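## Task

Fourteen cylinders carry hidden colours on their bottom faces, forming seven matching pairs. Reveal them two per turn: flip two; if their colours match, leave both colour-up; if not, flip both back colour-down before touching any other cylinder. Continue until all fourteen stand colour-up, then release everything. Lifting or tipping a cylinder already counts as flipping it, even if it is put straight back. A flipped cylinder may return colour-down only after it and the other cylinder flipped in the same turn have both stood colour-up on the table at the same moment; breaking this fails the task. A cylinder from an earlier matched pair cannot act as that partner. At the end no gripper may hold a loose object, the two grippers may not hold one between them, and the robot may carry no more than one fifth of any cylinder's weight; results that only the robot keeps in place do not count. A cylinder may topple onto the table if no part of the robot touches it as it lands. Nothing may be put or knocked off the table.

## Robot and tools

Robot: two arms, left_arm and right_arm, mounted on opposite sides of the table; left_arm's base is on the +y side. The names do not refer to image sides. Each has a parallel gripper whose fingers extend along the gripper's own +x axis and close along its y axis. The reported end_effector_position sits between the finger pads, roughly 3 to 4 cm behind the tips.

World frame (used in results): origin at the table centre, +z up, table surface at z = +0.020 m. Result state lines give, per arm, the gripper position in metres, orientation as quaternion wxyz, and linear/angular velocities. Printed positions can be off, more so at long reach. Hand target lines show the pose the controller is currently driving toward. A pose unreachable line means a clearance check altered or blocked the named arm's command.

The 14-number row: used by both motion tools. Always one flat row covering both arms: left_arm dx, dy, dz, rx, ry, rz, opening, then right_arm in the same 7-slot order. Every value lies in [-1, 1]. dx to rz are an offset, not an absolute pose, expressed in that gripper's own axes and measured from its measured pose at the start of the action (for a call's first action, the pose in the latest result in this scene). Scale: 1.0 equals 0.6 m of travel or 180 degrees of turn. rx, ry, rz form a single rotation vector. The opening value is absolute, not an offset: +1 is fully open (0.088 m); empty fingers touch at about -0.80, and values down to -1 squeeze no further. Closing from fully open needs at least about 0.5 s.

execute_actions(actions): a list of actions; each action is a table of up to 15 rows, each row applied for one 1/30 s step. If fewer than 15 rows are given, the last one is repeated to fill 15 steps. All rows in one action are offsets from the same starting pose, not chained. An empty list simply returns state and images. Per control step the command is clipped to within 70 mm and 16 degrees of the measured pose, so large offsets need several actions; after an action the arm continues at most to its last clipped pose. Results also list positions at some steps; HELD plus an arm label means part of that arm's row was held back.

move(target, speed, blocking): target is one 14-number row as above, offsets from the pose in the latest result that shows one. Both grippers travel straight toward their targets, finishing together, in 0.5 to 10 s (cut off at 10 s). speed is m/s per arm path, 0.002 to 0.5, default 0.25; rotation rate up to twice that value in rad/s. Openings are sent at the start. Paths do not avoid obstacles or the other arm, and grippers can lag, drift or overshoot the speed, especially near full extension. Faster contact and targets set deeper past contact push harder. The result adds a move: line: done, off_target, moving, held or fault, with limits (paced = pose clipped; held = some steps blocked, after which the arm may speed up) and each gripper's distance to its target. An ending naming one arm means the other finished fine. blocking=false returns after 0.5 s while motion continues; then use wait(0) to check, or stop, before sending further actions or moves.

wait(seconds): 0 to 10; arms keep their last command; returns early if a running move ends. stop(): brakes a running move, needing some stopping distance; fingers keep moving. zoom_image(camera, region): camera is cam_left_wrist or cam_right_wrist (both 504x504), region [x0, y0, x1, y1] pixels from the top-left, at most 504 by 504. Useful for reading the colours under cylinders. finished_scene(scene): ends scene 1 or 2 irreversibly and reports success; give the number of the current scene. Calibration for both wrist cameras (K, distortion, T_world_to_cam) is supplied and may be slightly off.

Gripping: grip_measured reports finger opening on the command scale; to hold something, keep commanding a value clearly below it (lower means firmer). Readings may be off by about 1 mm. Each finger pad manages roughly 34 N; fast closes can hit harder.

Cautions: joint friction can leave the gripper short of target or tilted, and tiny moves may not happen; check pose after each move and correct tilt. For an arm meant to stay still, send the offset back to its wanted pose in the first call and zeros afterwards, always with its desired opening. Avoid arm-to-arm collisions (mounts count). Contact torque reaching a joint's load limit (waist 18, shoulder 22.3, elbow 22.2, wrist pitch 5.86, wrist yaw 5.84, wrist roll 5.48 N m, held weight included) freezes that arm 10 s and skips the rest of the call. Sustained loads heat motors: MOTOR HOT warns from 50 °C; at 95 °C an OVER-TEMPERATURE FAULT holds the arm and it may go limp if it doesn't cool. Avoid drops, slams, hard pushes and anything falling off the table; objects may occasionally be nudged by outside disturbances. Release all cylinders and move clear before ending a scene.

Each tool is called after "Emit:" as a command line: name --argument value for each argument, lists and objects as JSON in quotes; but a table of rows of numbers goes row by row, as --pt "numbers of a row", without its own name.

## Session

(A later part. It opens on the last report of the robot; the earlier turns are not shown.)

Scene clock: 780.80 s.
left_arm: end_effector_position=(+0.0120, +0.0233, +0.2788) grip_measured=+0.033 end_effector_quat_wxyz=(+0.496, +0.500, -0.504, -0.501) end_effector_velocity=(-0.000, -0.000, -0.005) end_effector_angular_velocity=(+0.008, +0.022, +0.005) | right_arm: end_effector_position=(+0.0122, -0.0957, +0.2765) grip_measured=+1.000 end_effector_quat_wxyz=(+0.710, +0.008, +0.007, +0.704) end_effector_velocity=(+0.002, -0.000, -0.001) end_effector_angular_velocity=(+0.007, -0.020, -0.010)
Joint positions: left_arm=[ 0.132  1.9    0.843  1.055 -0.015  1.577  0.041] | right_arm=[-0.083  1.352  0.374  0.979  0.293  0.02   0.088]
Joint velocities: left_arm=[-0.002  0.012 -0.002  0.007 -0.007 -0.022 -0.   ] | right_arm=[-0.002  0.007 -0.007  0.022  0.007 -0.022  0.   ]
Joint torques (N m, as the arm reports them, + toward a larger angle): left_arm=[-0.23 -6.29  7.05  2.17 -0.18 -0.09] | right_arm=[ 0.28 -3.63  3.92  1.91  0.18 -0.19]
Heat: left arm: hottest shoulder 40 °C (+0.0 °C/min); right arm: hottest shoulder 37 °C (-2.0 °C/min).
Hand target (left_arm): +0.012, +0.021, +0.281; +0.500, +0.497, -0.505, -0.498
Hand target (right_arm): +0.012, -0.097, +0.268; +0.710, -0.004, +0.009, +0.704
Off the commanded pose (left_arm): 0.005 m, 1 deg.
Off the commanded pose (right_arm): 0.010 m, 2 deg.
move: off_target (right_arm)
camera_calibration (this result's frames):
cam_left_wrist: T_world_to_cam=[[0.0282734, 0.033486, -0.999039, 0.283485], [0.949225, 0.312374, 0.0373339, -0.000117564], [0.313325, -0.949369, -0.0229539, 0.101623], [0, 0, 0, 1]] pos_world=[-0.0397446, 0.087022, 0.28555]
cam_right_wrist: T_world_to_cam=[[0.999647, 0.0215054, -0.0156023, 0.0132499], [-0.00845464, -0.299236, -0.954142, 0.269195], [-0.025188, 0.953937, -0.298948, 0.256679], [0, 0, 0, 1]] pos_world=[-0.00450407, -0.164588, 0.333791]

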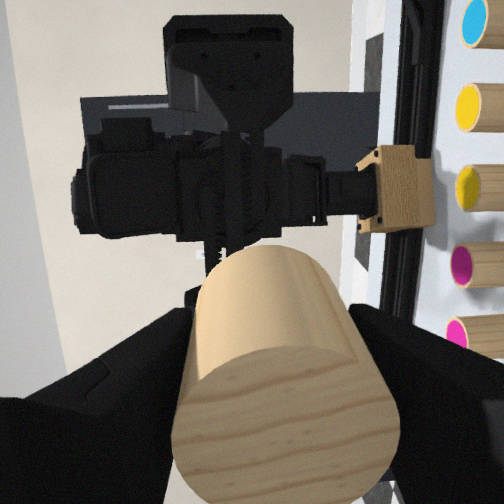

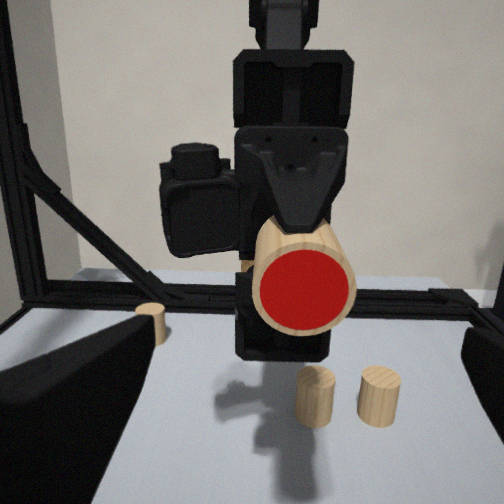

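Emit:
move --target '[0,0,0,0,0,0,-0.3,0.133,-0.004,-0.003,-0.007,0.001,0.002,1]' --speed 0.1

Emit:
execute_actions --actions '[[[0,0,0,0,0,0,-0.3,0,0,0,0,0,0,-0.3]],[[0,0,0,0,0,0,-0.3,0,0,0,0,0,0,-0.3]],[[0,0,0,0,0,0,1,0,0,0,0,0,0,-0.3]]]'

Emit:
move --target '[-0.1,0,0,0,0,0,1,-0.1,0,0,0,0,0,-0.3]' --speed 0.2

Emit:
move --target '[-0.175,-0.198,-0.077,0,0,-0.495,0.5,-0.08,-0.378,-0.205,0,0.505,0,-0.3]' --speed 0.3

Scene clock: 785.77 s.
left_arm: end_effector_position=(+0.0120, +0.0231, +0.2787) grip_measured=+0.033 end_effector_quat_wxyz=(+0.496, +0.500, -0.504, -0.501) end_effector_velocity=(+0.002, +0.001, +0.002) end_effector_angular_velocity=(-0.007, +0.007, +0.010) | right_arm: end_effector_position=(+0.0149, -0.0195, +0.2759) grip_measured=+1.000 end_effector_quat_wxyz=(+0.708, +0.002, +0.001, +0.707) end_effector_velocity=(-0.001, +0.002, -0.005) end_effector_angular_velocity=(-0.022, -0.026, +0.015)
Joint positions: left_arm=[ 0.132  1.901  0.844  1.056 -0.016  1.577  0.041] | right_arm=[-0.169  1.653  0.642  1.013  0.201  0.005  0.088]
Joint velocities: left_arm=[ 0.002 -0.002 -0.002  0.007 -0.007 -0.007 -0.   ] | right_arm=[-0.007  0.007  0.007 -0.022 -0.022 -0.022  0.   ]
Joint torques (N m, as the arm reports them, + toward a larger angle): left_arm=[-0.08 -7.16  5.7   1.7   0.   -0.03] | right_arm=[-0.18 -5.6   7.09  1.63 -0.06 -0.2 ]
Heat: left arm: hottest shoulder 40 °C (-1.0 °C/min); right arm: hottest shoulder 36 °C (-2.0 °C/min).
Hand target (left_arm): +0.012, +0.023, +0.279; +0.496, +0.500, -0.504, -0.501
Hand target (right_arm): +0.015, -0.016, +0.275; +0.707, -0.001, +0.000, +0.707
Off the commanded pose (left_arm): 0.000 m, 0 deg.
Off the commanded pose (right_arm): 0.004 m, 0 deg.
move: done
camera_calibration (this result's frames):
cam_left_wrist: T_world_to_cam=[[0.0282519, 0.0331158, -0.999052, 0.283423], [0.949106, 0.312751, 0.0372063, -0.0000681682], [0.313686, -0.949258, -0.0225946, 0.101293], [0, 0, 0, 1]] pos_world=[-0.0397167, 0.0867886, 0.285446]
cam_right_wrist: T_world_to_cam=[[0.999619, 0.0275894, -0.000312009, 0.00483536], [0.00795237, -0.298922, -0.954245, 0.291234], [-0.0264203, 0.953879, -0.299027, 0.183844], [0, 0, 0, 1]] pos_world=[-0.00229229, -0.0884425, 0.332884]

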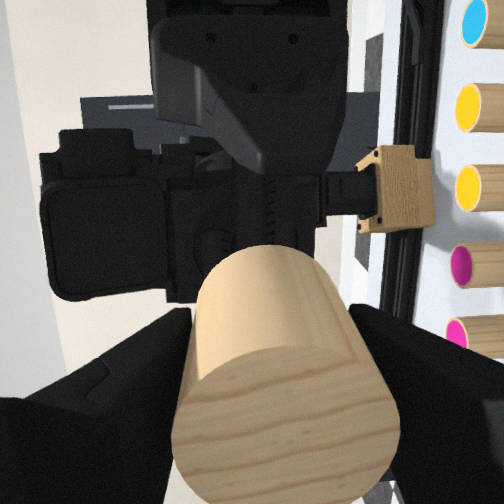

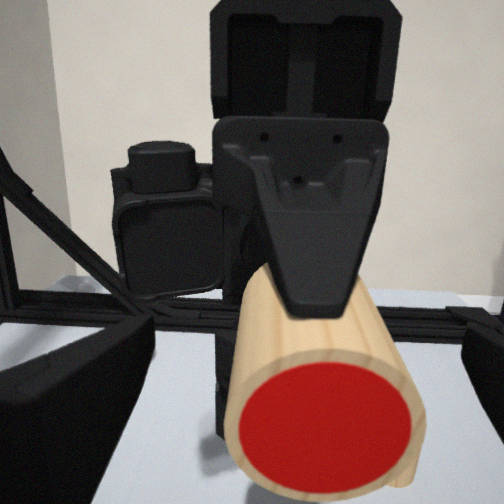

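Scene clock: 787.27 s.
left_arm: end_effector_position=(+0.0120, +0.0231, +0.2785) grip_measured=+1.000 end_effector_quat_wxyz=(+0.496, +0.500, -0.503, -0.501) end_effector_velocity=(-0.000, +0.001, -0.001) end_effector_angular_velocity=(+0.007, +0.007, +0.005) | right_arm: end_effector_position=(+0.0149, -0.0195, +0.2759) grip_measured=+0.024 end_effector_quat_wxyz=(+0.708, +0.002, +0.001, +0.707) end_effector_velocity=(-0.002, -0.000, -0.005) end_effector_angular_velocity=(-0.022, -0.012, +0.020)
Joint positions: left_arm=[ 0.132  1.901  0.844  1.056 -0.016  1.577  0.088] | right_arm=[-0.169  1.653  0.642  1.013  0.201  0.005  0.04 ]
Joint velocities: left_arm=[-0.002 -0.002 -0.002 -0.007 -0.007 -0.007  0.   ] | right_arm=[-0.002 -0.002 -0.002 -0.022 -0.022 -0.007 -0.   ]
Joint torques (N m, as the arm reports them, + toward a larger angle): left_arm=[-0.03 -6.97  5.94  1.77  0.   -0.03] | right_arm=[ 0.07 -6.91  5.68  1.85  0.02 -0.01]
Heat: left arm: hottest shoulder 41 °C (+0.0 °C/min); right arm: hottest shoulder 36 °C (-2.0 °C/min).
Hand target (left_arm): +0.012, +0.023, +0.279; +0.496, +0.500, -0.503, -0.501
Hand target (right_arm): +0.015, -0.019, +0.276; +0.708, +0.002, +0.001, +0.707
Off the commanded pose (left_arm): 0.000 m, 0 deg.
Off the commanded pose (right_arm): 0.000 m, 0 deg.
Step readings (end_effector_position; steps 1 to 15: 1st action; 16 to 30: 2nd action; 31 to 45: 3rd action):
0: left_arm (+0.0120, +0.0231, +0.2787) | right_arm (+0.0149, -0.0195, +0.2759)
1: left_arm (+0.0120, +0.0231, +0.2787) | right_arm (+0.0149, -0.0195, +0.2759)
2: left_arm (+0.0120, +0.0231, +0.2787) | right_arm (+0.0149, -0.0195, +0.2759)
4: left_arm (+0.0120, +0.0231, +0.2787) | right_arm (+0.0149, -0.0195, +0.2759)
8: left_arm (+0.0120, +0.0231, +0.2787) | right_arm (+0.0149, -0.0195, +0.2759)
15: left_arm (+0.0120, +0.0231, +0.2787) | right_arm (+0.0149, -0.0195, +0.2759)
16: left_arm (+0.0120, +0.0231, +0.2787) | right_arm (+0.0149, -0.0195, +0.2759)
17: left_arm (+0.0120, +0.0231, +0.2787) | right_arm (+0.0149, -0.0195, +0.2759)
19: left_arm (+0.0120, +0.0231, +0.2787) | right_arm (+0.0149, -0.0195, +0.2759)
23: left_arm (+0.0120, +0.0231, +0.2787) | right_arm (+0.0149, -0.0195, +0.2759)
30: left_arm (+0.0120, +0.0231, +0.2785) | right_arm (+0.0149, -0.0195, +0.2759)
31: left_arm (+0.0120, +0.0231, +0.2785) | right_arm (+0.0149, -0.0195, +0.2759)
32: left_arm (+0.0120, +0.0231, +0.2785) | right_arm (+0.0149, -0.0195, +0.2759)
34: left_arm (+0.0120, +0.0231, +0.2788) | right_arm (+0.0149, -0.0195, +0.2759)
38: left_arm (+0.0120, +0.0231, +0.2786) | right_arm (+0.0149, -0.0195, +0.2759)
45: end_effector_position above
camera_calibration (this result's frames):
cam_left_wrist: T_world_to_cam=[[0.0282612, 0.0334968, -0.999039, 0.28323], [0.949106, 0.312737, 0.0373344, -0.0000883635], [0.313687, -0.949249, -0.0229537, 0.101365], [0, 0, 0, 1]] pos_world=[-0.0397174, 0.086761, 0.285288]
cam_right_wrist: T_world_to_cam=[[0.999619, 0.0275894, -0.000312009, 0.00483536], [0.00795237, -0.298922, -0.954245, 0.291234], [-0.0264203, 0.953879, -0.299027, 0.183844], [0, 0, 0, 1]] pos_world=[-0.00229229, -0.0884425, 0.332884]

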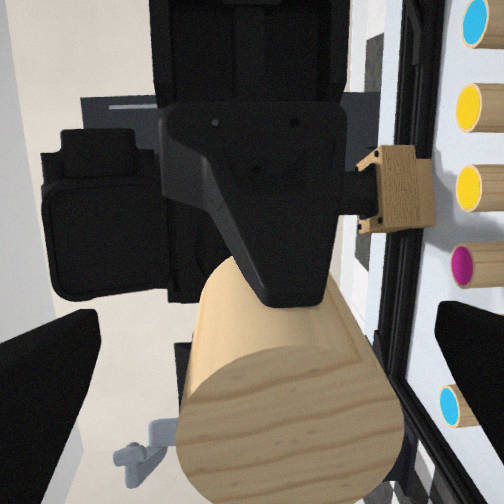

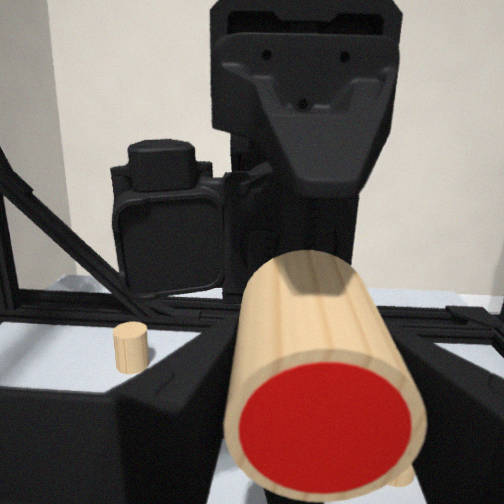

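Scene clock: 788.17 s.
left_arm: end_effector_position=(+0.0126, +0.0809, +0.2756) grip_measured=+1.000 end_effector_quat_wxyz=(+0.493, +0.501, -0.502, -0.504) end_effector_velocity=(+0.002, +0.003, -0.001) end_effector_angular_velocity=(+0.007, +0.007, +0.020) | right_arm: end_effector_position=(+0.0147, -0.0761, +0.2773) grip_measured=+0.024 end_effector_quat_wxyz=(+0.707, +0.004, +0.001, +0.707) end_effector_velocity=(+0.001, -0.003, +0.002) end_effector_angular_velocity=(+0.002, -0.007, +0.005)
Joint positions: left_arm=[ 0.131  1.729  0.6    1.12  -0.016  1.577  0.088] | right_arm=[-0.121  1.435  0.436  1.004  0.248  0.005  0.04 ]
Joint velocities: left_arm=[-0.002 -0.012 -0.012 -0.007 -0.022 -0.007  0.   ] | right_arm=[-0.002 -0.017 -0.007 -0.007 -0.007 -0.007  0.   ]
Joint torques (N m, as the arm reports them, + toward a larger angle): left_arm=[-0.24 -6.83  4.88  2.   -0.12 -0.02] | right_arm=[ 0.19 -6.15  4.19  1.75  0.12  0.  ]
Heat: left arm: hottest shoulder 41 °C (+0.0 °C/min); right arm: hottest shoulder 36 °C (-2.0 °C/min).
Hand target (left_arm): +0.012, +0.083, +0.279; +0.496, +0.500, -0.503, -0.501
Hand target (right_arm): +0.015, -0.079, +0.276; +0.708, +0.003, +0.002, +0.707
Off the commanded pose (left_arm): 0.004 m, 1 deg.
Off the commanded pose (right_arm): 0.004 m, 0 deg.
move: done
camera_calibration (this result's frames):
cam_left_wrist: T_world_to_cam=[[0.0285561, 0.0422039, -0.998701, 0.277535], [0.949692, 0.310585, 0.0402797, -0.0192467], [0.311882, -0.949608, -0.0312116, 0.158309], [0, 0, 0, 1]] pos_world=[-0.0390205, 0.144596, 0.282891]
cam_right_wrist: T_world_to_cam=[[0.999608, 0.0279733, -0.00113117, 0.00679438], [0.00719556, -0.295756, -0.955236, 0.276191], [-0.0270557, 0.954854, -0.295841, 0.237506], [0, 0, 0, 1]] pos_world=[-0.00235317, -0.145289, 0.334099]

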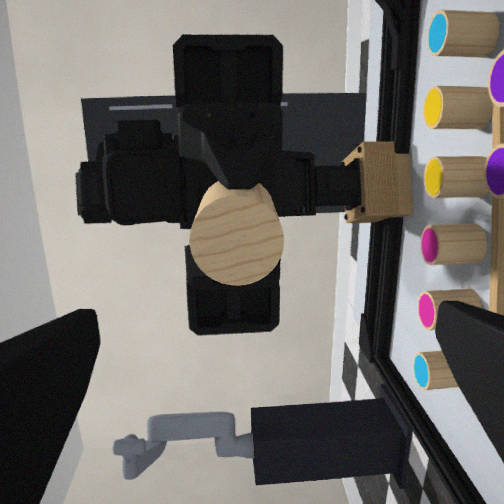

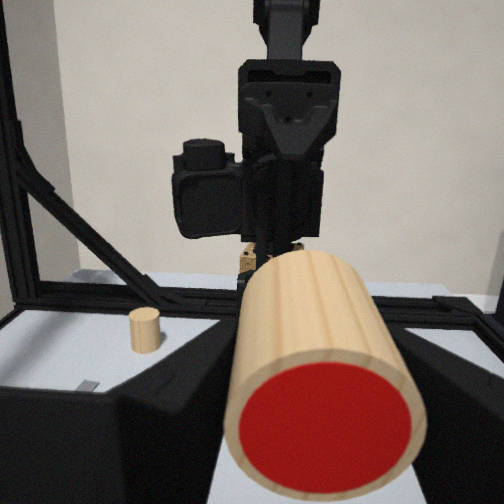

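Scene clock: 791.33 s.
left_arm: end_effector_position=(+0.0583, +0.1878, +0.1580) grip_measured=+0.500 end_effector_quat_wxyz=(+0.002, +0.706, -0.004, -0.708) end_effector_velocity=(-0.000, +0.001, -0.003) end_effector_angular_velocity=(+0.016, +0.009, -0.005) | right_arm: end_effector_position=(+0.2396, -0.1246, +0.1571) grip_measured=+0.024 end_effector_quat_wxyz=(+0.504, -0.500, +0.502, +0.494) end_effector_velocity=(+0.000, -0.004, -0.001) end_effector_angular_velocity=(-0.023, +0.003, +0.005)
Joint positions: left_arm=[ 0.268  1.863  1.259 -0.958  0.004  1.685  0.063] | right_arm=[-0.835  1.976  1.514 -1.109  0.008 -0.454  0.04 ]
Joint velocities: left_arm=[ 0.002  0.012  0.002 -0.007  0.007  0.007 -0.   ] | right_arm=[-0.002  0.007  0.007 -0.022  0.007 -0.007 -0.   ]
Joint torques (N m, as the arm reports them, + toward a larger angle): left_arm=[ 0.22 -5.86  6.7  -0.02 -0.13  0.14] | right_arm=[-0.12 -7.72  6.94 -0.12  0.1  -0.2 ]
Heat: left arm: hottest shoulder 41 °C (+0.0 °C/min); right arm: hottest shoulder 36 °C (-2.0 °C/min).
Hand target (left_arm): +0.060, +0.186, +0.158; +0.001, +0.708, -0.003, -0.706
Hand target (right_arm): +0.242, -0.123, +0.155; +0.501, -0.503, +0.503, +0.493
Off the commanded pose (left_arm): 0.003 m, 1 deg.
Off the commanded pose (right_arm): 0.005 m, 1 deg.
move: done
camera_calibration (this result's frames):
cam_left_wrist: T_world_to_cam=[[0.02427, 0.999438, 0.0231383, -0.186696], [0.947346, -0.0303849, 0.318767, -0.070968], [0.319291, 0.0141835, -0.947551, 0.205263], [0, 0, 0, 1]] pos_world=[0.00622375, 0.181523, 0.221439]
cam_right_wrist: T_world_to_cam=[[0.99973, -0.00757053, -0.0219594, -0.217952], [-0.000530265, -0.952587, 0.304265, -0.132492], [-0.0232217, -0.304171, -0.952334, 0.199662], [0, 0, 0, 1]] pos_world=[0.222459, -0.0671287, 0.225672]

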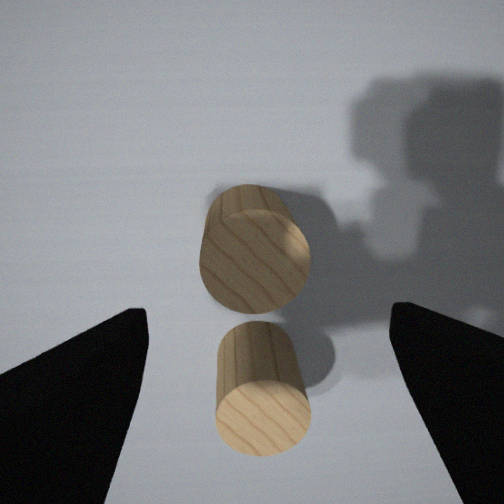

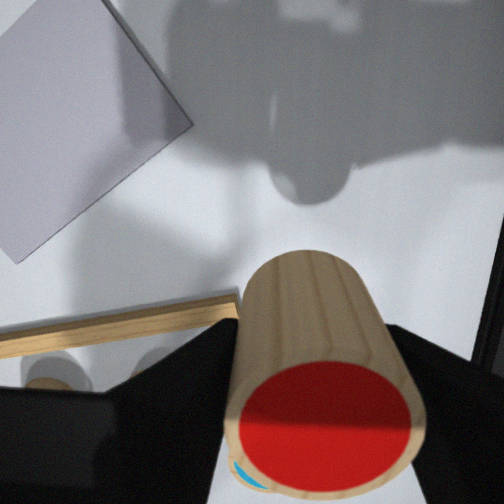

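Emit:
move --target '[0.15,0,-0.001,0,0,0,0.5,0.146,-0.004,0.004,0,0,0,-0.3]' --speed 0.08

Emit:
execute_actions --actions '[[[0,0,0,0,0,0,-0.3,0,0,0,0,0,0,0.35]],[[0,0,0,0,0,0,-0.3,0,0,0,0,0,0,0.35]]]'

Emit:
move --target '[-0.13,0,0,0,0,0,-0.3,-0.13,0,0,0,0,0,0.35]' --speed 0.15

Scene clock: 794.77 s.
left_arm: end_effector_position=(+0.0586, +0.1855, +0.0717) grip_measured=+0.500 end_effector_quat_wxyz=(+0.005, +0.707, -0.007, -0.708) end_effector_velocity=(+0.000, +0.002, +0.000) end_effector_angular_velocity=(+0.008, -0.006, +0.005) | right_arm: end_effector_position=(+0.2436, -0.1185, +0.0787) grip_measured=+0.024 end_effector_quat_wxyz=(+0.512, -0.497, +0.495, +0.496) end_effector_velocity=(-0.005, -0.000, +0.000) end_effector_angular_velocity=(+0.003, +0.023, +0.010)
Joint positions: left_arm=[ 0.268  2.03   1.104 -0.627  0.003  1.685  0.063] | right_arm=[-0.837  2.09   1.351 -0.81   0.009 -0.454  0.04 ]
Joint velocities: left_arm=[-0.002 -0.002 -0.002 -0.007 -0.007 -0.007 -0.   ] | right_arm=[ 0.002 -0.002 -0.002 -0.007 -0.022 -0.007 -0.   ]
Joint torques (N m, as the arm reports them, + toward a larger angle): left_arm=[ 0.25 -6.09  4.37  0.45  0.08  0.07] | right_arm=[-0.2  -7.75  3.51  0.7  -0.04 -0.12]
Heat: left arm: hottest shoulder 41 °C (+0.0 °C/min); right arm: hottest shoulder 37 °C (+0.0 °C/min).
Hand target (left_arm): +0.059, +0.188, +0.068; +0.002, +0.706, -0.004, -0.708
Hand target (right_arm): +0.242, -0.123, +0.070; +0.504, -0.500, +0.503, +0.494
Off the commanded pose (left_arm): 0.004 m, 1 deg.
Off the commanded pose (right_arm): 0.010 m, 1 deg.
move: off_target (right_arm)
camera_calibration (this result's frames):
cam_left_wrist: T_world_to_cam=[[0.0242395, 0.999601, 0.0144981, -0.18177], [0.946913, -0.0276075, 0.320301, -0.0444262], [0.320573, 0.00596448, -0.947205, 0.124826], [0, 0, 0, 1]] pos_world=[0.00645802, 0.179727, 0.1351]
cam_right_wrist: T_world_to_cam=[[0.999888, -0.00915087, -0.0118172, -0.224604], [-0.0053963, -0.958356, 0.285524, -0.100812], [-0.0139379, -0.285428, -0.958299, 0.127343], [0, 0, 0, 1]] pos_world=[0.22581, -0.0623213, 0.148163]

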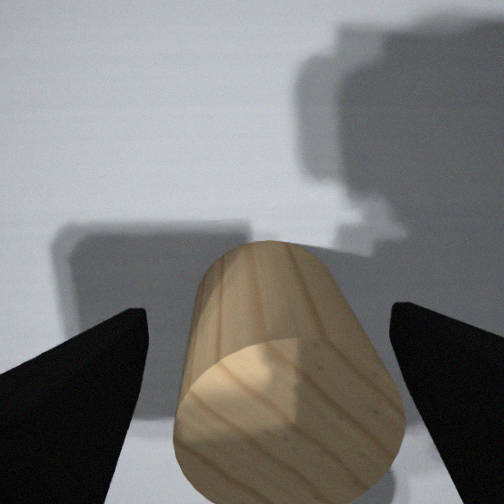

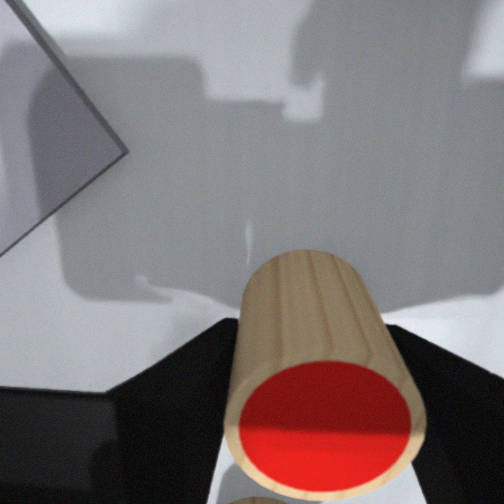

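Scene clock: 795.77 s.
left_arm: end_effector_position=(+0.0586, +0.1855, +0.0717) grip_measured=+0.034 end_effector_quat_wxyz=(+0.005, +0.707, -0.007, -0.708) end_effector_velocity=(+0.002, +0.002, +0.000) end_effector_angular_velocity=(+0.008, -0.006, +0.010) | right_arm: end_effector_position=(+0.2437, -0.1182, +0.0787) grip_measured=+0.350 end_effector_quat_wxyz=(+0.512, -0.497, +0.495, +0.496) end_effector_velocity=(+0.000, -0.004, -0.001) end_effector_angular_velocity=(-0.014, -0.001, +0.005)
Joint positions: left_arm=[ 0.268  2.03   1.104 -0.627  0.003  1.685  0.041] | right_arm=[-0.837  2.09   1.351 -0.809  0.009 -0.454  0.056]
Joint velocities: left_arm=[ 0.002 -0.002 -0.002 -0.007 -0.007 -0.007  0.001] | right_arm=[-0.002 -0.002 -0.007 -0.007  0.007 -0.007  0.   ]
Joint torques (N m, as the arm reports them, + toward a larger angle): left_arm=[-0.09 -6.91  4.92  0.23  0.08 -0.01] | right_arm=[ 0.05 -9.55  4.99  0.13 -0.03 -0.02]
Heat: left arm: hottest shoulder 41 °C (+0.0 °C/min); right arm: hottest shoulder 37 °C (+0.0 °C/min).
Hand target (left_arm): +0.059, +0.186, +0.072; +0.005, +0.707, -0.007, -0.708
Hand target (right_arm): +0.244, -0.118, +0.079; +0.512, -0.497, +0.495, +0.496
Off the commanded pose (left_arm): 0.000 m, 0 deg.
Off the commanded pose (right_arm): 0.000 m, 0 deg.
Step readings (end_effector_position; steps 1 to 15: 1st action; 16 to 30: 2nd action):
0: left_arm (+0.0586, +0.1855, +0.0717) | right_arm (+0.2436, -0.1185, +0.0787)
1: left_arm (+0.0586, +0.1854, +0.0717) | right_arm (+0.2436, -0.1185, +0.0787)
2: left_arm (+0.0586, +0.1855, +0.0717) | right_arm (+0.2436, -0.1184, +0.0787)
4: left_arm (+0.0586, +0.1855, +0.0717) | right_arm (+0.2436, -0.1183, +0.0787)
8: left_arm (+0.0586, +0.1855, +0.0717) | right_arm (+0.2437, -0.1182, +0.0787)
15: left_arm (+0.0586, +0.1855, +0.0717) | right_arm (+0.2437, -0.1182, +0.0787)
16: left_arm (+0.0586, +0.1855, +0.0717) | right_arm (+0.2437, -0.1182, +0.0787)
17: left_arm (+0.0586, +0.1855, +0.0717) | right_arm (+0.2437, -0.1182, +0.0787)
19: left_arm (+0.0586, +0.1855, +0.0717) | right_arm (+0.2437, -0.1182, +0.0787)
23: left_arm (+0.0586, +0.1855, +0.0717) | right_arm (+0.2437, -0.1182, +0.0787)
30: end_effector_position above
camera_calibration (this result's frames):
cam_left_wrist: T_world_to_cam=[[0.0242402, 0.999595, 0.014876, -0.181879], [0.946927, -0.0277289, 0.32025, -0.0443893], [0.320533, 0.00632358, -0.947216, 0.124763], [0, 0, 0, 1]] pos_world=[0.00645146, 0.179786, 0.135099]
cam_right_wrist: T_world_to_cam=[[0.999896, -0.00913523, -0.011141, -0.224805], [-0.00559248, -0.958744, 0.284215, -0.100423], [-0.0132778, -0.284123, -0.958696, 0.127462], [0, 0, 0, 1]] pos_world=[0.225912, -0.0621189, 0.148235]

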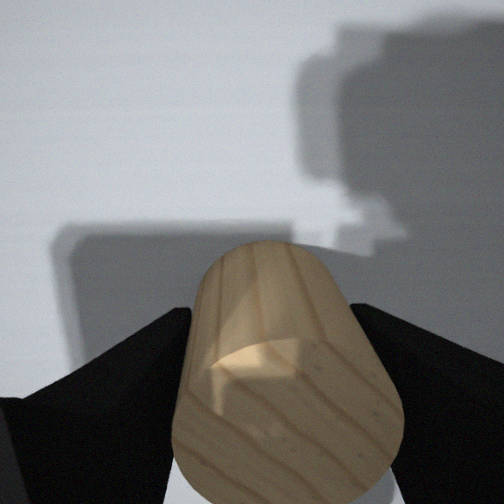

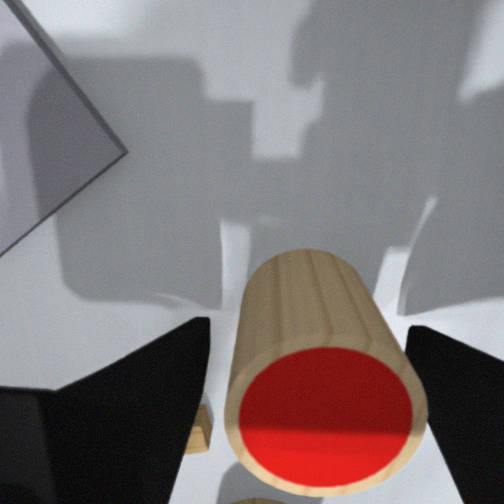

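Scene clock: 796.73 s.
left_arm: end_effector_position=(+0.0581, +0.1900, +0.1429) grip_measured=+0.033 end_effector_quat_wxyz=(-0.002, +0.706, -0.000, -0.708) end_effector_velocity=(-0.001, +0.010, +0.001) end_effector_angular_velocity=(+0.047, -0.002, +0.005) | right_arm: end_effector_position=(+0.2417, -0.1223, +0.1508) grip_measured=+0.350 end_effector_quat_wxyz=(+0.507, -0.499, +0.500, +0.494) end_effector_velocity=(-0.001, +0.004, +0.005) end_effector_angular_velocity=(+0.021, +0.014, +0.005)
Joint positions: left_arm=[ 0.268  1.886  1.225 -0.912  0.003  1.685  0.041] | right_arm=[-0.837  1.987  1.504 -1.081  0.009 -0.454  0.056]
Joint velocities: left_arm=[-0.002 -0.002  0.002 -0.051 -0.007 -0.007 -0.   ] | right_arm=[-0.002 -0.002  0.017 -0.007 -0.022 -0.007 -0.   ]
Joint torques (N m, as the arm reports them, + toward a larger angle): left_arm=[-0.08 -7.88  6.61 -0.01  0.07  0.01] | right_arm=[  0.21 -10.11   6.95  -0.07  -0.03   0.02]
Heat: left arm: hottest shoulder 41 °C (+0.0 °C/min); right arm: hottest shoulder 37 °C (+0.0 °C/min).
Hand target (left_arm): +0.058, +0.187, +0.149; +0.005, +0.707, -0.007, -0.708
Hand target (right_arm): +0.242, -0.119, +0.157; +0.512, -0.497, +0.495, +0.496
Off the commanded pose (left_arm): 0.008 m, 1 deg.
Off the commanded pose (right_arm): 0.007 m, 1 deg.
move: done
camera_calibration (this result's frames):
cam_left_wrist: T_world_to_cam=[[0.0242946, 0.999109, 0.0345243, -0.190145], [0.94763, -0.0340159, 0.317554, -0.0650414], [0.318445, 0.0250014, -0.947612, 0.18894], [0, 0, 0, 1]] pos_world=[0.00608766, 0.183039, 0.206261]
cam_right_wrist: T_world_to_cam=[[0.999784, -0.0093578, -0.0185769, -0.220871], [-0.003385, -0.95438, 0.298577, -0.126968], [-0.0205234, -0.298449, -0.954205, 0.194713], [0, 0, 0, 1]] pos_world=[0.224389, -0.0651303, 0.219602]

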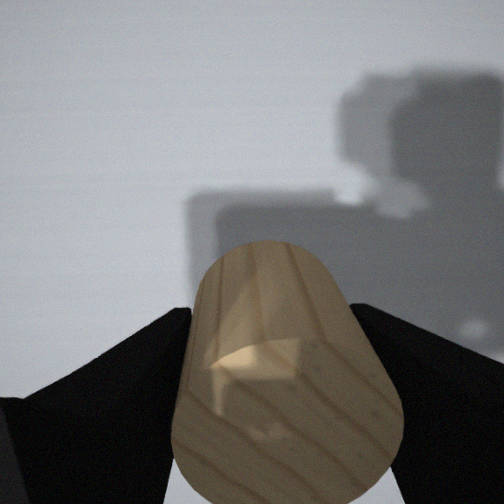

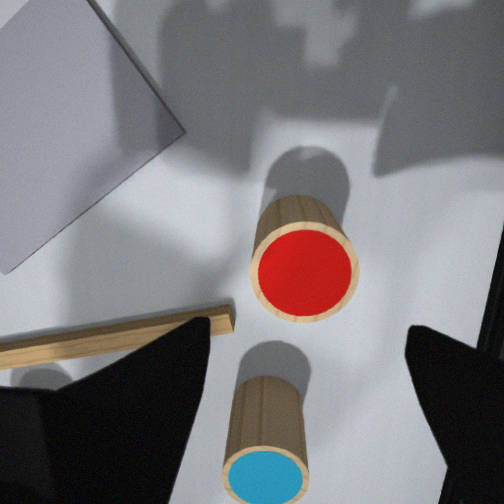

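Emit:
move --target '[-0.235,0.283,0.077,0,0,0.505,-0.3,-0.197,0.381,0.04,0,-0.494,0,1]' --speed 0.3

Scene clock: 801.63 s.
left_arm: end_effector_position=(+0.0114, +0.0233, +0.2812) grip_measured=+0.033 end_effector_quat_wxyz=(+0.497, +0.496, -0.504, -0.503) end_effector_velocity=(-0.002, -0.001, -0.001) end_effector_angular_velocity=(-0.002, +0.007, -0.010) | right_arm: end_effector_position=(+0.0126, -0.0958, +0.2761) grip_measured=+1.000 end_effector_quat_wxyz=(+0.709, +0.007, +0.004, +0.705) end_effector_velocity=(-0.004, -0.000, -0.002) end_effector_angular_velocity=(+0.002, -0.007, +0.024)
Joint positions: left_arm=[ 0.133  1.895  0.845  1.052 -0.01   1.572  0.041] | right_arm=[-0.086  1.355  0.371  0.987  0.289  0.015  0.088]
Joint velocities: left_arm=[-0.002  0.007  0.002  0.007  0.007 -0.007  0.   ] | right_arm=[ 0.002  0.012 -0.007  0.022 -0.022 -0.007  0.   ]
Joint torques (N m, as the arm reports them, + toward a larger angle): left_arm=[-0.34 -6.36  7.1   2.1  -0.19 -0.11] | right_arm=[ 0.33 -3.73  3.98  1.91  0.14 -0.16]
Heat: left arm: hottest shoulder 41 °C (+0.0 °C/min); right arm: hottest shoulder 38 °C (+1.0 °C/min).
Hand target (left_arm): +0.011, +0.021, +0.284; +0.501, +0.494, -0.506, -0.499
Hand target (right_arm): +0.013, -0.098, +0.268; +0.709, -0.004, +0.007, +0.705
Off the commanded pose (left_arm): 0.004 m, 1 deg.
Off the commanded pose (right_arm): 0.010 m, 2 deg.
move: off_target (right_arm)
camera_calibration (this result's frames):
cam_left_wrist: T_world_to_cam=[[0.0233822, 0.0299951, -0.999277, 0.286063], [0.950819, 0.30814, 0.0314977, 0.00204881], [0.308862, -0.950868, -0.0213149, 0.101465], [0, 0, 0, 1]] pos_world=[-0.0399754, 0.0872677, 0.287954]
cam_right_wrist: T_world_to_cam=[[0.999676, 0.0230476, -0.0108469, 0.0116734], [-0.00350865, -0.297179, -0.954815, 0.269077], [-0.0252297, 0.954543, -0.297002, 0.256189], [0, 0, 0, 1]] pos_world=[-0.00426193, -0.164848, 0.333134]

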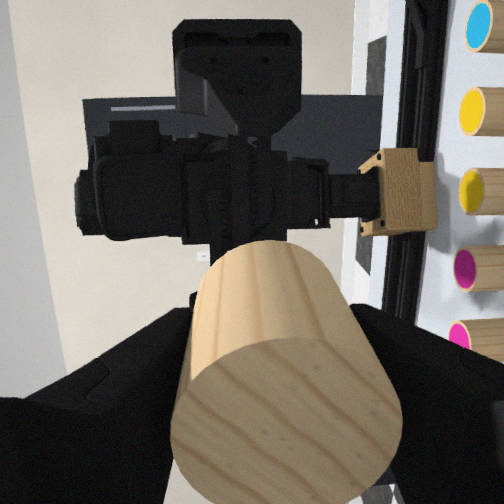

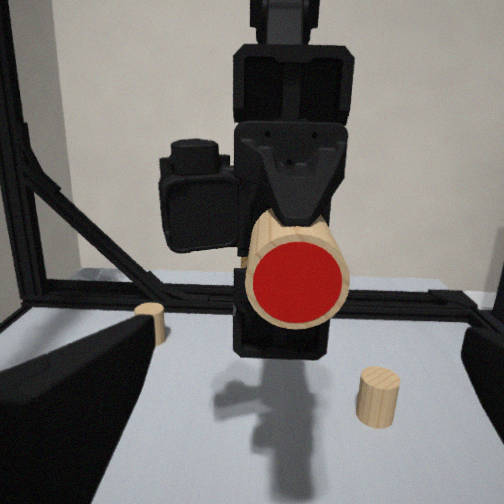

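Emit:
move --target '[0,0,0,0,0,0,-0.3,0.133,0,0.001,-0.005,0.002,0.002,1]' --speed 0.1

Emit:
execute_actions --actions '[[[0,0,0,0,0,0,-0.3,0,0,0,0,0,0,-0.3]],[[0,0,0,0,0,0,-0.3,0,0,0,0,0,0,-0.3]],[[0,0,0,0,0,0,1,0,0,0,0,0,0,-0.3]]]'

Emit:
move --target '[-0.1,0,0,0,0,0,1,-0.1,0,0,0,0,0,-0.3]' --speed 0.2

Emit:
move --target '[-0.398,-0.2,0.24,0,0,-0.496,0.5,0.035,-0.39,-0.208,0,0.506,0,-0.3]' --speed 0.3

Scene clock: 805.47 s.
left_arm: end_effector_position=(+0.0114, +0.0232, +0.2809) grip_measured=+0.033 end_effector_quat_wxyz=(+0.497, +0.496, -0.504, -0.503) end_effector_velocity=(-0.000, -0.000, +0.001) end_effector_angular_velocity=(+0.003, +0.007, +0.005) | right_arm: end_effector_position=(+0.0129, -0.0196, +0.2781) grip_measured=+1.000 end_effector_quat_wxyz=(+0.707, +0.003, +0.002, +0.707) end_effector_velocity=(-0.003, +0.002, -0.002) end_effector_angular_velocity=(-0.007, -0.009, +0.010)
Joint positions: left_arm=[ 0.133  1.896  0.846  1.053 -0.01   1.572  0.041] | right_arm=[-0.163  1.646  0.647  1.     0.206  0.007  0.088]
Joint velocities: left_arm=[-0.002 -0.002  0.002 -0.007 -0.007 -0.007 -0.   ] | right_arm=[ 0.002  0.007  0.007 -0.007 -0.007 -0.007  0.   ]
Joint torques (N m, as the arm reports them, + toward a larger angle): left_arm=[-0.03 -7.05  5.78  1.68  0.01 -0.05] | right_arm=[-0.17 -5.67  7.26  1.62 -0.09 -0.17]
Heat: left arm: hottest shoulder 41 °C (+0.0 °C/min); right arm: hottest shoulder 38 °C (+1.0 °C/min).
Hand target (left_arm): +0.011, +0.023, +0.281; +0.497, +0.496, -0.504, -0.503
Hand target (right_arm): +0.013, -0.016, +0.277; +0.707, -0.001, +0.001, +0.707
Off the commanded pose (left_arm): 0.000 m, 0 deg.
Off the commanded pose (right_arm): 0.004 m, 0 deg.
move: done
camera_calibration (this result's frames):
cam_left_wrist: T_world_to_cam=[[0.0233822, 0.0299951, -0.999277, 0.285838], [0.950819, 0.30814, 0.0314977, 0.00210466], [0.308862, -0.950868, -0.0213149, 0.101321], [0, 0, 0, 1]] pos_world=[-0.0399789, 0.0871208, 0.287725]
cam_right_wrist: T_world_to_cam=[[0.999585, 0.0287347, -0.00209196, 0.0073112], [0.00661658, -0.299626, -0.954034, 0.293261], [-0.0280406, 0.953624, -0.299691, 0.184784], [0, 0, 0, 1]] pos_world=[-0.0040671, -0.0885557, 0.335174]

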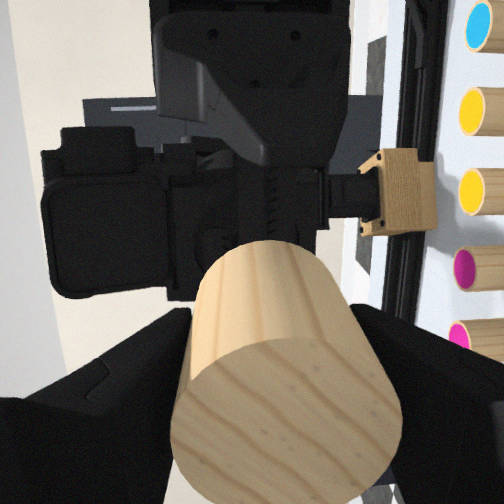

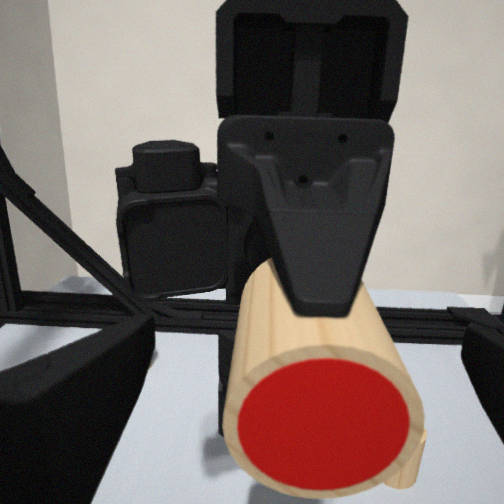

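Scene clock: 806.97 s.
left_arm: end_effector_position=(+0.0114, +0.0232, +0.2809) grip_measured=+1.000 end_effector_quat_wxyz=(+0.497, +0.496, -0.504, -0.502) end_effector_velocity=(-0.000, +0.002, -0.003) end_effector_angular_velocity=(+0.012, +0.007, +0.005) | right_arm: end_effector_position=(+0.0129, -0.0195, +0.2781) grip_measured=+0.024 end_effector_quat_wxyz=(+0.707, +0.003, +0.002, +0.707) end_effector_velocity=(+0.002, -0.000, +0.002) end_effector_angular_velocity=(+0.007, +0.009, +0.000)
Joint positions: left_arm=[ 0.133  1.896  0.846  1.053 -0.011  1.572  0.088] | right_arm=[-0.163  1.646  0.647  1.     0.205  0.007  0.04 ]
Joint velocities: left_arm=[-0.002 -0.002 -0.007 -0.007 -0.007 -0.007  0.   ] | right_arm=[-0.007 -0.002 -0.002  0.007 -0.007  0.007  0.   ]
Joint torques (N m, as the arm reports them, + toward a larger angle): left_arm=[ 0.   -6.95  5.84  1.74  0.   -0.03] | right_arm=[ 0.03 -6.91  5.7   1.85  0.02  0.01]
Heat: left arm: hottest shoulder 41 °C (-1.0 °C/min); right arm: hottest shoulder 38 °C (+1.0 °C/min).
Hand target (left_arm): +0.011, +0.023, +0.281; +0.497, +0.496, -0.504, -0.502
Hand target (right_arm): +0.013, -0.020, +0.278; +0.707, +0.003, +0.002, +0.707
Off the commanded pose (left_arm): 0.000 m, 0 deg.
Off the commanded pose (right_arm): 0.000 m, 0 deg.
Step readings (end_effector_position; steps 1 to 15: 1st action; 16 to 30: 2nd action; 31 to 45: 3rd action):
0: left_arm (+0.0114, +0.0232, +0.2809) | right_arm (+0.0129, -0.0196, +0.2781)
1: left_arm (+0.0114, +0.0232, +0.2809) | right_arm (+0.0129, -0.0196, +0.2779)
2: left_arm (+0.0114, +0.0232, +0.2809) | right_arm (+0.0129, -0.0195, +0.2781)
4: left_arm (+0.0114, +0.0232, +0.2809) | right_arm (+0.0129, -0.0195, +0.2781)
8: left_arm (+0.0114, +0.0232, +0.2809) | right_arm (+0.0129, -0.0195, +0.2781)
15: left_arm (+0.0114, +0.0232, +0.2809) | right_arm (+0.0129, -0.0195, +0.2781)
16: left_arm (+0.0114, +0.0232, +0.2809) | right_arm (+0.0129, -0.0195, +0.2781)
17: left_arm (+0.0114, +0.0232, +0.2809) | right_arm (+0.0129, -0.0195, +0.2781)
19: left_arm (+0.0114, +0.0232, +0.2809) | right_arm (+0.0129, -0.0195, +0.2781)
23: left_arm (+0.0114, +0.0232, +0.2809) | right_arm (+0.0129, -0.0195, +0.2781)
30: left_arm (+0.0114, +0.0232, +0.2809) | right_arm (+0.0129, -0.0195, +0.2781)
31: left_arm (+0.0114, +0.0232, +0.2809) | right_arm (+0.0129, -0.0195, +0.2781)
32: left_arm (+0.0114, +0.0232, +0.2809) | right_arm (+0.0129, -0.0195, +0.2781)
34: left_arm (+0.0114, +0.0232, +0.2810) | right_arm (+0.0129, -0.0195, +0.2781)
38: left_arm (+0.0114, +0.0232, +0.2810) | right_arm (+0.0129, -0.0195, +0.2781)
45: end_effector_position above
camera_calibration (this result's frames):
cam_left_wrist: T_world_to_cam=[[0.02337, 0.030004, -0.999277, 0.285837], [0.950702, 0.308503, 0.031497, 0.00204348], [0.309225, -0.95075, -0.0213152, 0.101296], [0, 0, 0, 1]] pos_world=[-0.0399459, 0.0871004, 0.287725]
cam_right_wrist: T_world_to_cam=[[0.999574, 0.029116, -0.00209167, 0.00739371], [0.00673116, -0.299623, -0.954034, 0.293282], [-0.0284043, 0.953613, -0.299691, 0.18469], [0, 0, 0, 1]] pos_world=[-0.0041187, -0.0884639, 0.335166]

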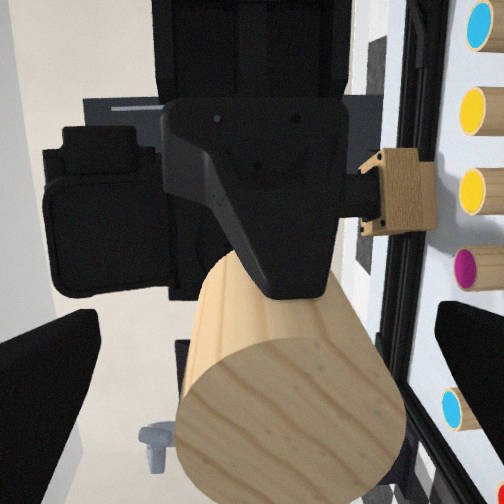

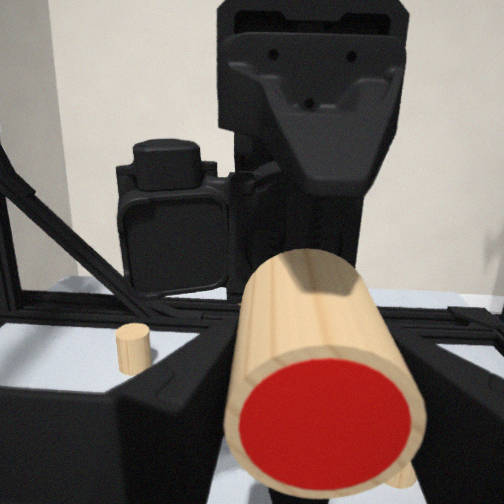

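Scene clock: 807.87 s.
left_arm: end_effector_position=(+0.0125, +0.0809, +0.2776) grip_measured=+1.000 end_effector_quat_wxyz=(+0.494, +0.499, -0.502, -0.505) end_effector_velocity=(-0.002, +0.003, -0.003) end_effector_angular_velocity=(+0.012, -0.022, -0.010) | right_arm: end_effector_position=(+0.0127, -0.0762, +0.2797) grip_measured=+0.024 end_effector_quat_wxyz=(+0.707, +0.004, +0.001, +0.707) end_effector_velocity=(-0.001, -0.004, -0.000) end_effector_angular_velocity=(-0.002, -0.008, +0.010)
Joint positions: left_arm=[ 0.132  1.724  0.601  1.115 -0.011  1.572  0.088] | right_arm=[-0.114  1.427  0.443  0.988  0.254  0.007  0.04 ]
Joint velocities: left_arm=[-0.002 -0.007 -0.012 -0.007  0.007  0.022  0.   ] | right_arm=[ 0.002 -0.017 -0.012 -0.007 -0.007 -0.007 -0.   ]
Joint torques (N m, as the arm reports them, + toward a larger angle): left_arm=[-0.22 -6.83  4.87  1.99 -0.13 -0.05] | right_arm=[ 0.39 -6.15  4.22  1.76  0.1   0.01]
Heat: left arm: hottest shoulder 41 °C (-1.0 °C/min); right arm: hottest shoulder 38 °C (+1.0 °C/min).
Hand target (left_arm): +0.012, +0.083, +0.281; +0.497, +0.497, -0.504, -0.503
Hand target (right_arm): +0.013, -0.079, +0.278; +0.707, +0.003, +0.002, +0.707
Off the commanded pose (left_arm): 0.004 m, 1 deg.
Off the commanded pose (right_arm): 0.004 m, 0 deg.
move: done
camera_calibration (this result's frames):
cam_left_wrist: T_world_to_cam=[[0.02362, 0.0391308, -0.998955, 0.279969], [0.950929, 0.307476, 0.0345288, -0.0174456], [0.308505, -0.950751, -0.029948, 0.158242], [0, 0, 0, 1]] pos_world=[-0.038842, 0.144858, 0.285018]
cam_right_wrist: T_world_to_cam=[[0.999549, 0.029888, -0.00297858, 0.00948445], [0.00600766, -0.296102, -0.955137, 0.278437], [-0.0294291, 0.954689, -0.296148, 0.238364], [0, 0, 0, 1]] pos_world=[-0.0041381, -0.145401, 0.336565]

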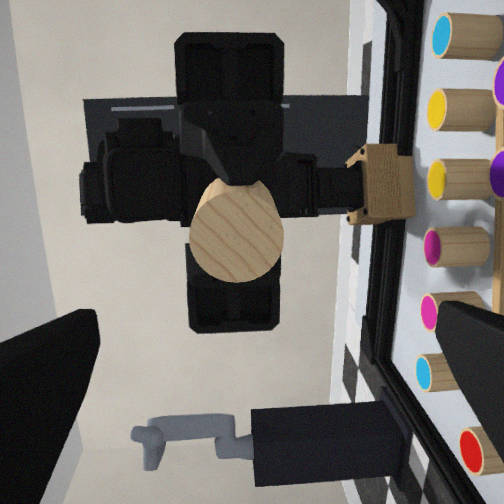

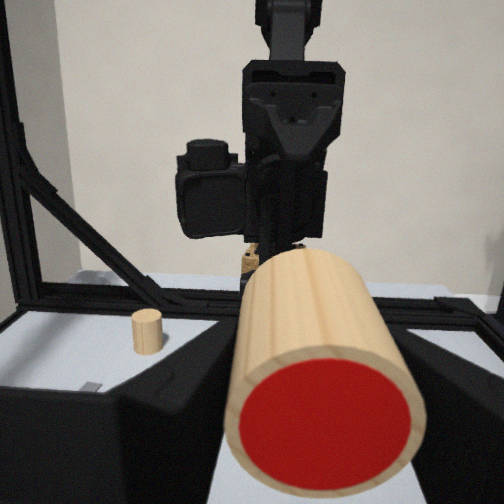

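Scene clock: 811.17 s.
left_arm: end_effector_position=(-0.1268, +0.3226, +0.1583) grip_measured=+0.500 end_effector_quat_wxyz=(-0.001, +0.706, -0.004, -0.708) end_effector_velocity=(+0.004, +0.000, -0.001) end_effector_angular_velocity=(-0.003, -0.025, +0.005) | right_arm: end_effector_position=(+0.2451, -0.0551, +0.1594) grip_measured=+0.024 end_effector_quat_wxyz=(+0.503, -0.500, +0.503, +0.494) end_effector_velocity=(-0.001, -0.001, -0.002) end_effector_angular_velocity=(-0.008, +0.012, +0.020)
Joint positions: left_arm=[-0.49   1.55   0.899 -0.916 -0.     0.932  0.063] | right_arm=[-0.774  2.243  1.934 -1.265  0.007 -0.394  0.04 ]
Joint velocities: left_arm=[-0.002  0.002 -0.002 -0.007 -0.022 -0.007  0.   ] | right_arm=[-0.002  0.007  0.002 -0.007 -0.007 -0.022 -0.   ]
Joint torques (N m, as the arm reports them, + toward a larger angle): left_arm=[-0.31 -3.87  6.74  0.03  0.26 -0.07] | right_arm=[-0.05 -9.33  7.07 -0.1   0.13 -0.19]
Heat: left arm: hottest shoulder 41 °C (-1.0 °C/min); right arm: hottest shoulder 38 °C (+1.0 °C/min).
Hand target (left_arm): -0.129, +0.322, +0.159; -0.002, +0.704, -0.002, -0.710
Hand target (right_arm): +0.247, -0.054, +0.155; +0.499, -0.503, +0.504, +0.493
Off the commanded pose (left_arm): 0.001 m, 0 deg.
Off the commanded pose (right_arm): 0.006 m, 1 deg.
move: done
camera_calibration (this result's frames):
cam_left_wrist: T_world_to_cam=[[0.0291966, 0.999162, 0.0286721, -0.317072], [0.946975, -0.0368311, 0.319188, 0.110346], [0.319977, 0.0178325, -0.947258, 0.261542], [0, 0, 0, 1]] pos_world=[-0.178925, 0.316206, 0.221617]
cam_right_wrist: T_world_to_cam=[[0.999701, -0.00684648, -0.0234714, -0.222586], [0.000661965, -0.952061, 0.305906, -0.0674966], [-0.0244406, -0.30583, -0.951772, 0.223186], [0, 0, 0, 1]] pos_world=[0.228019, 0.00247223, 0.227845]

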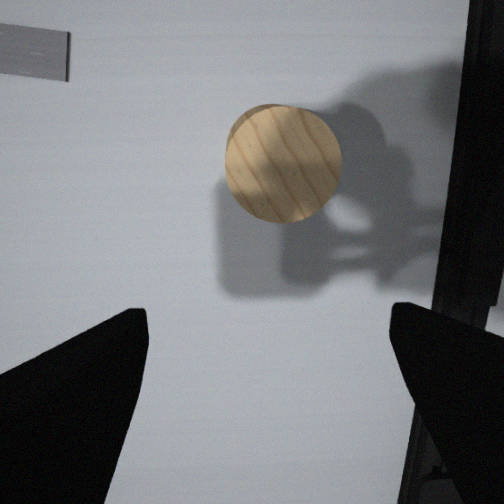

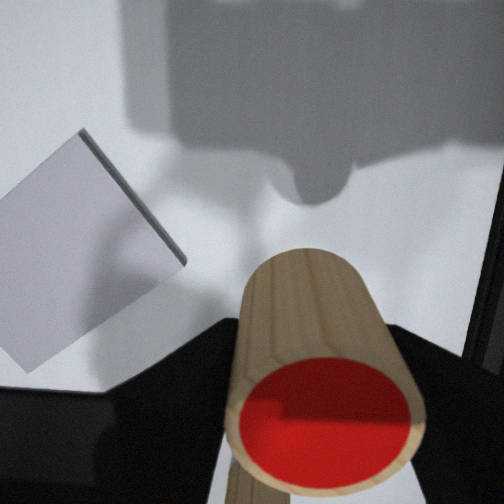

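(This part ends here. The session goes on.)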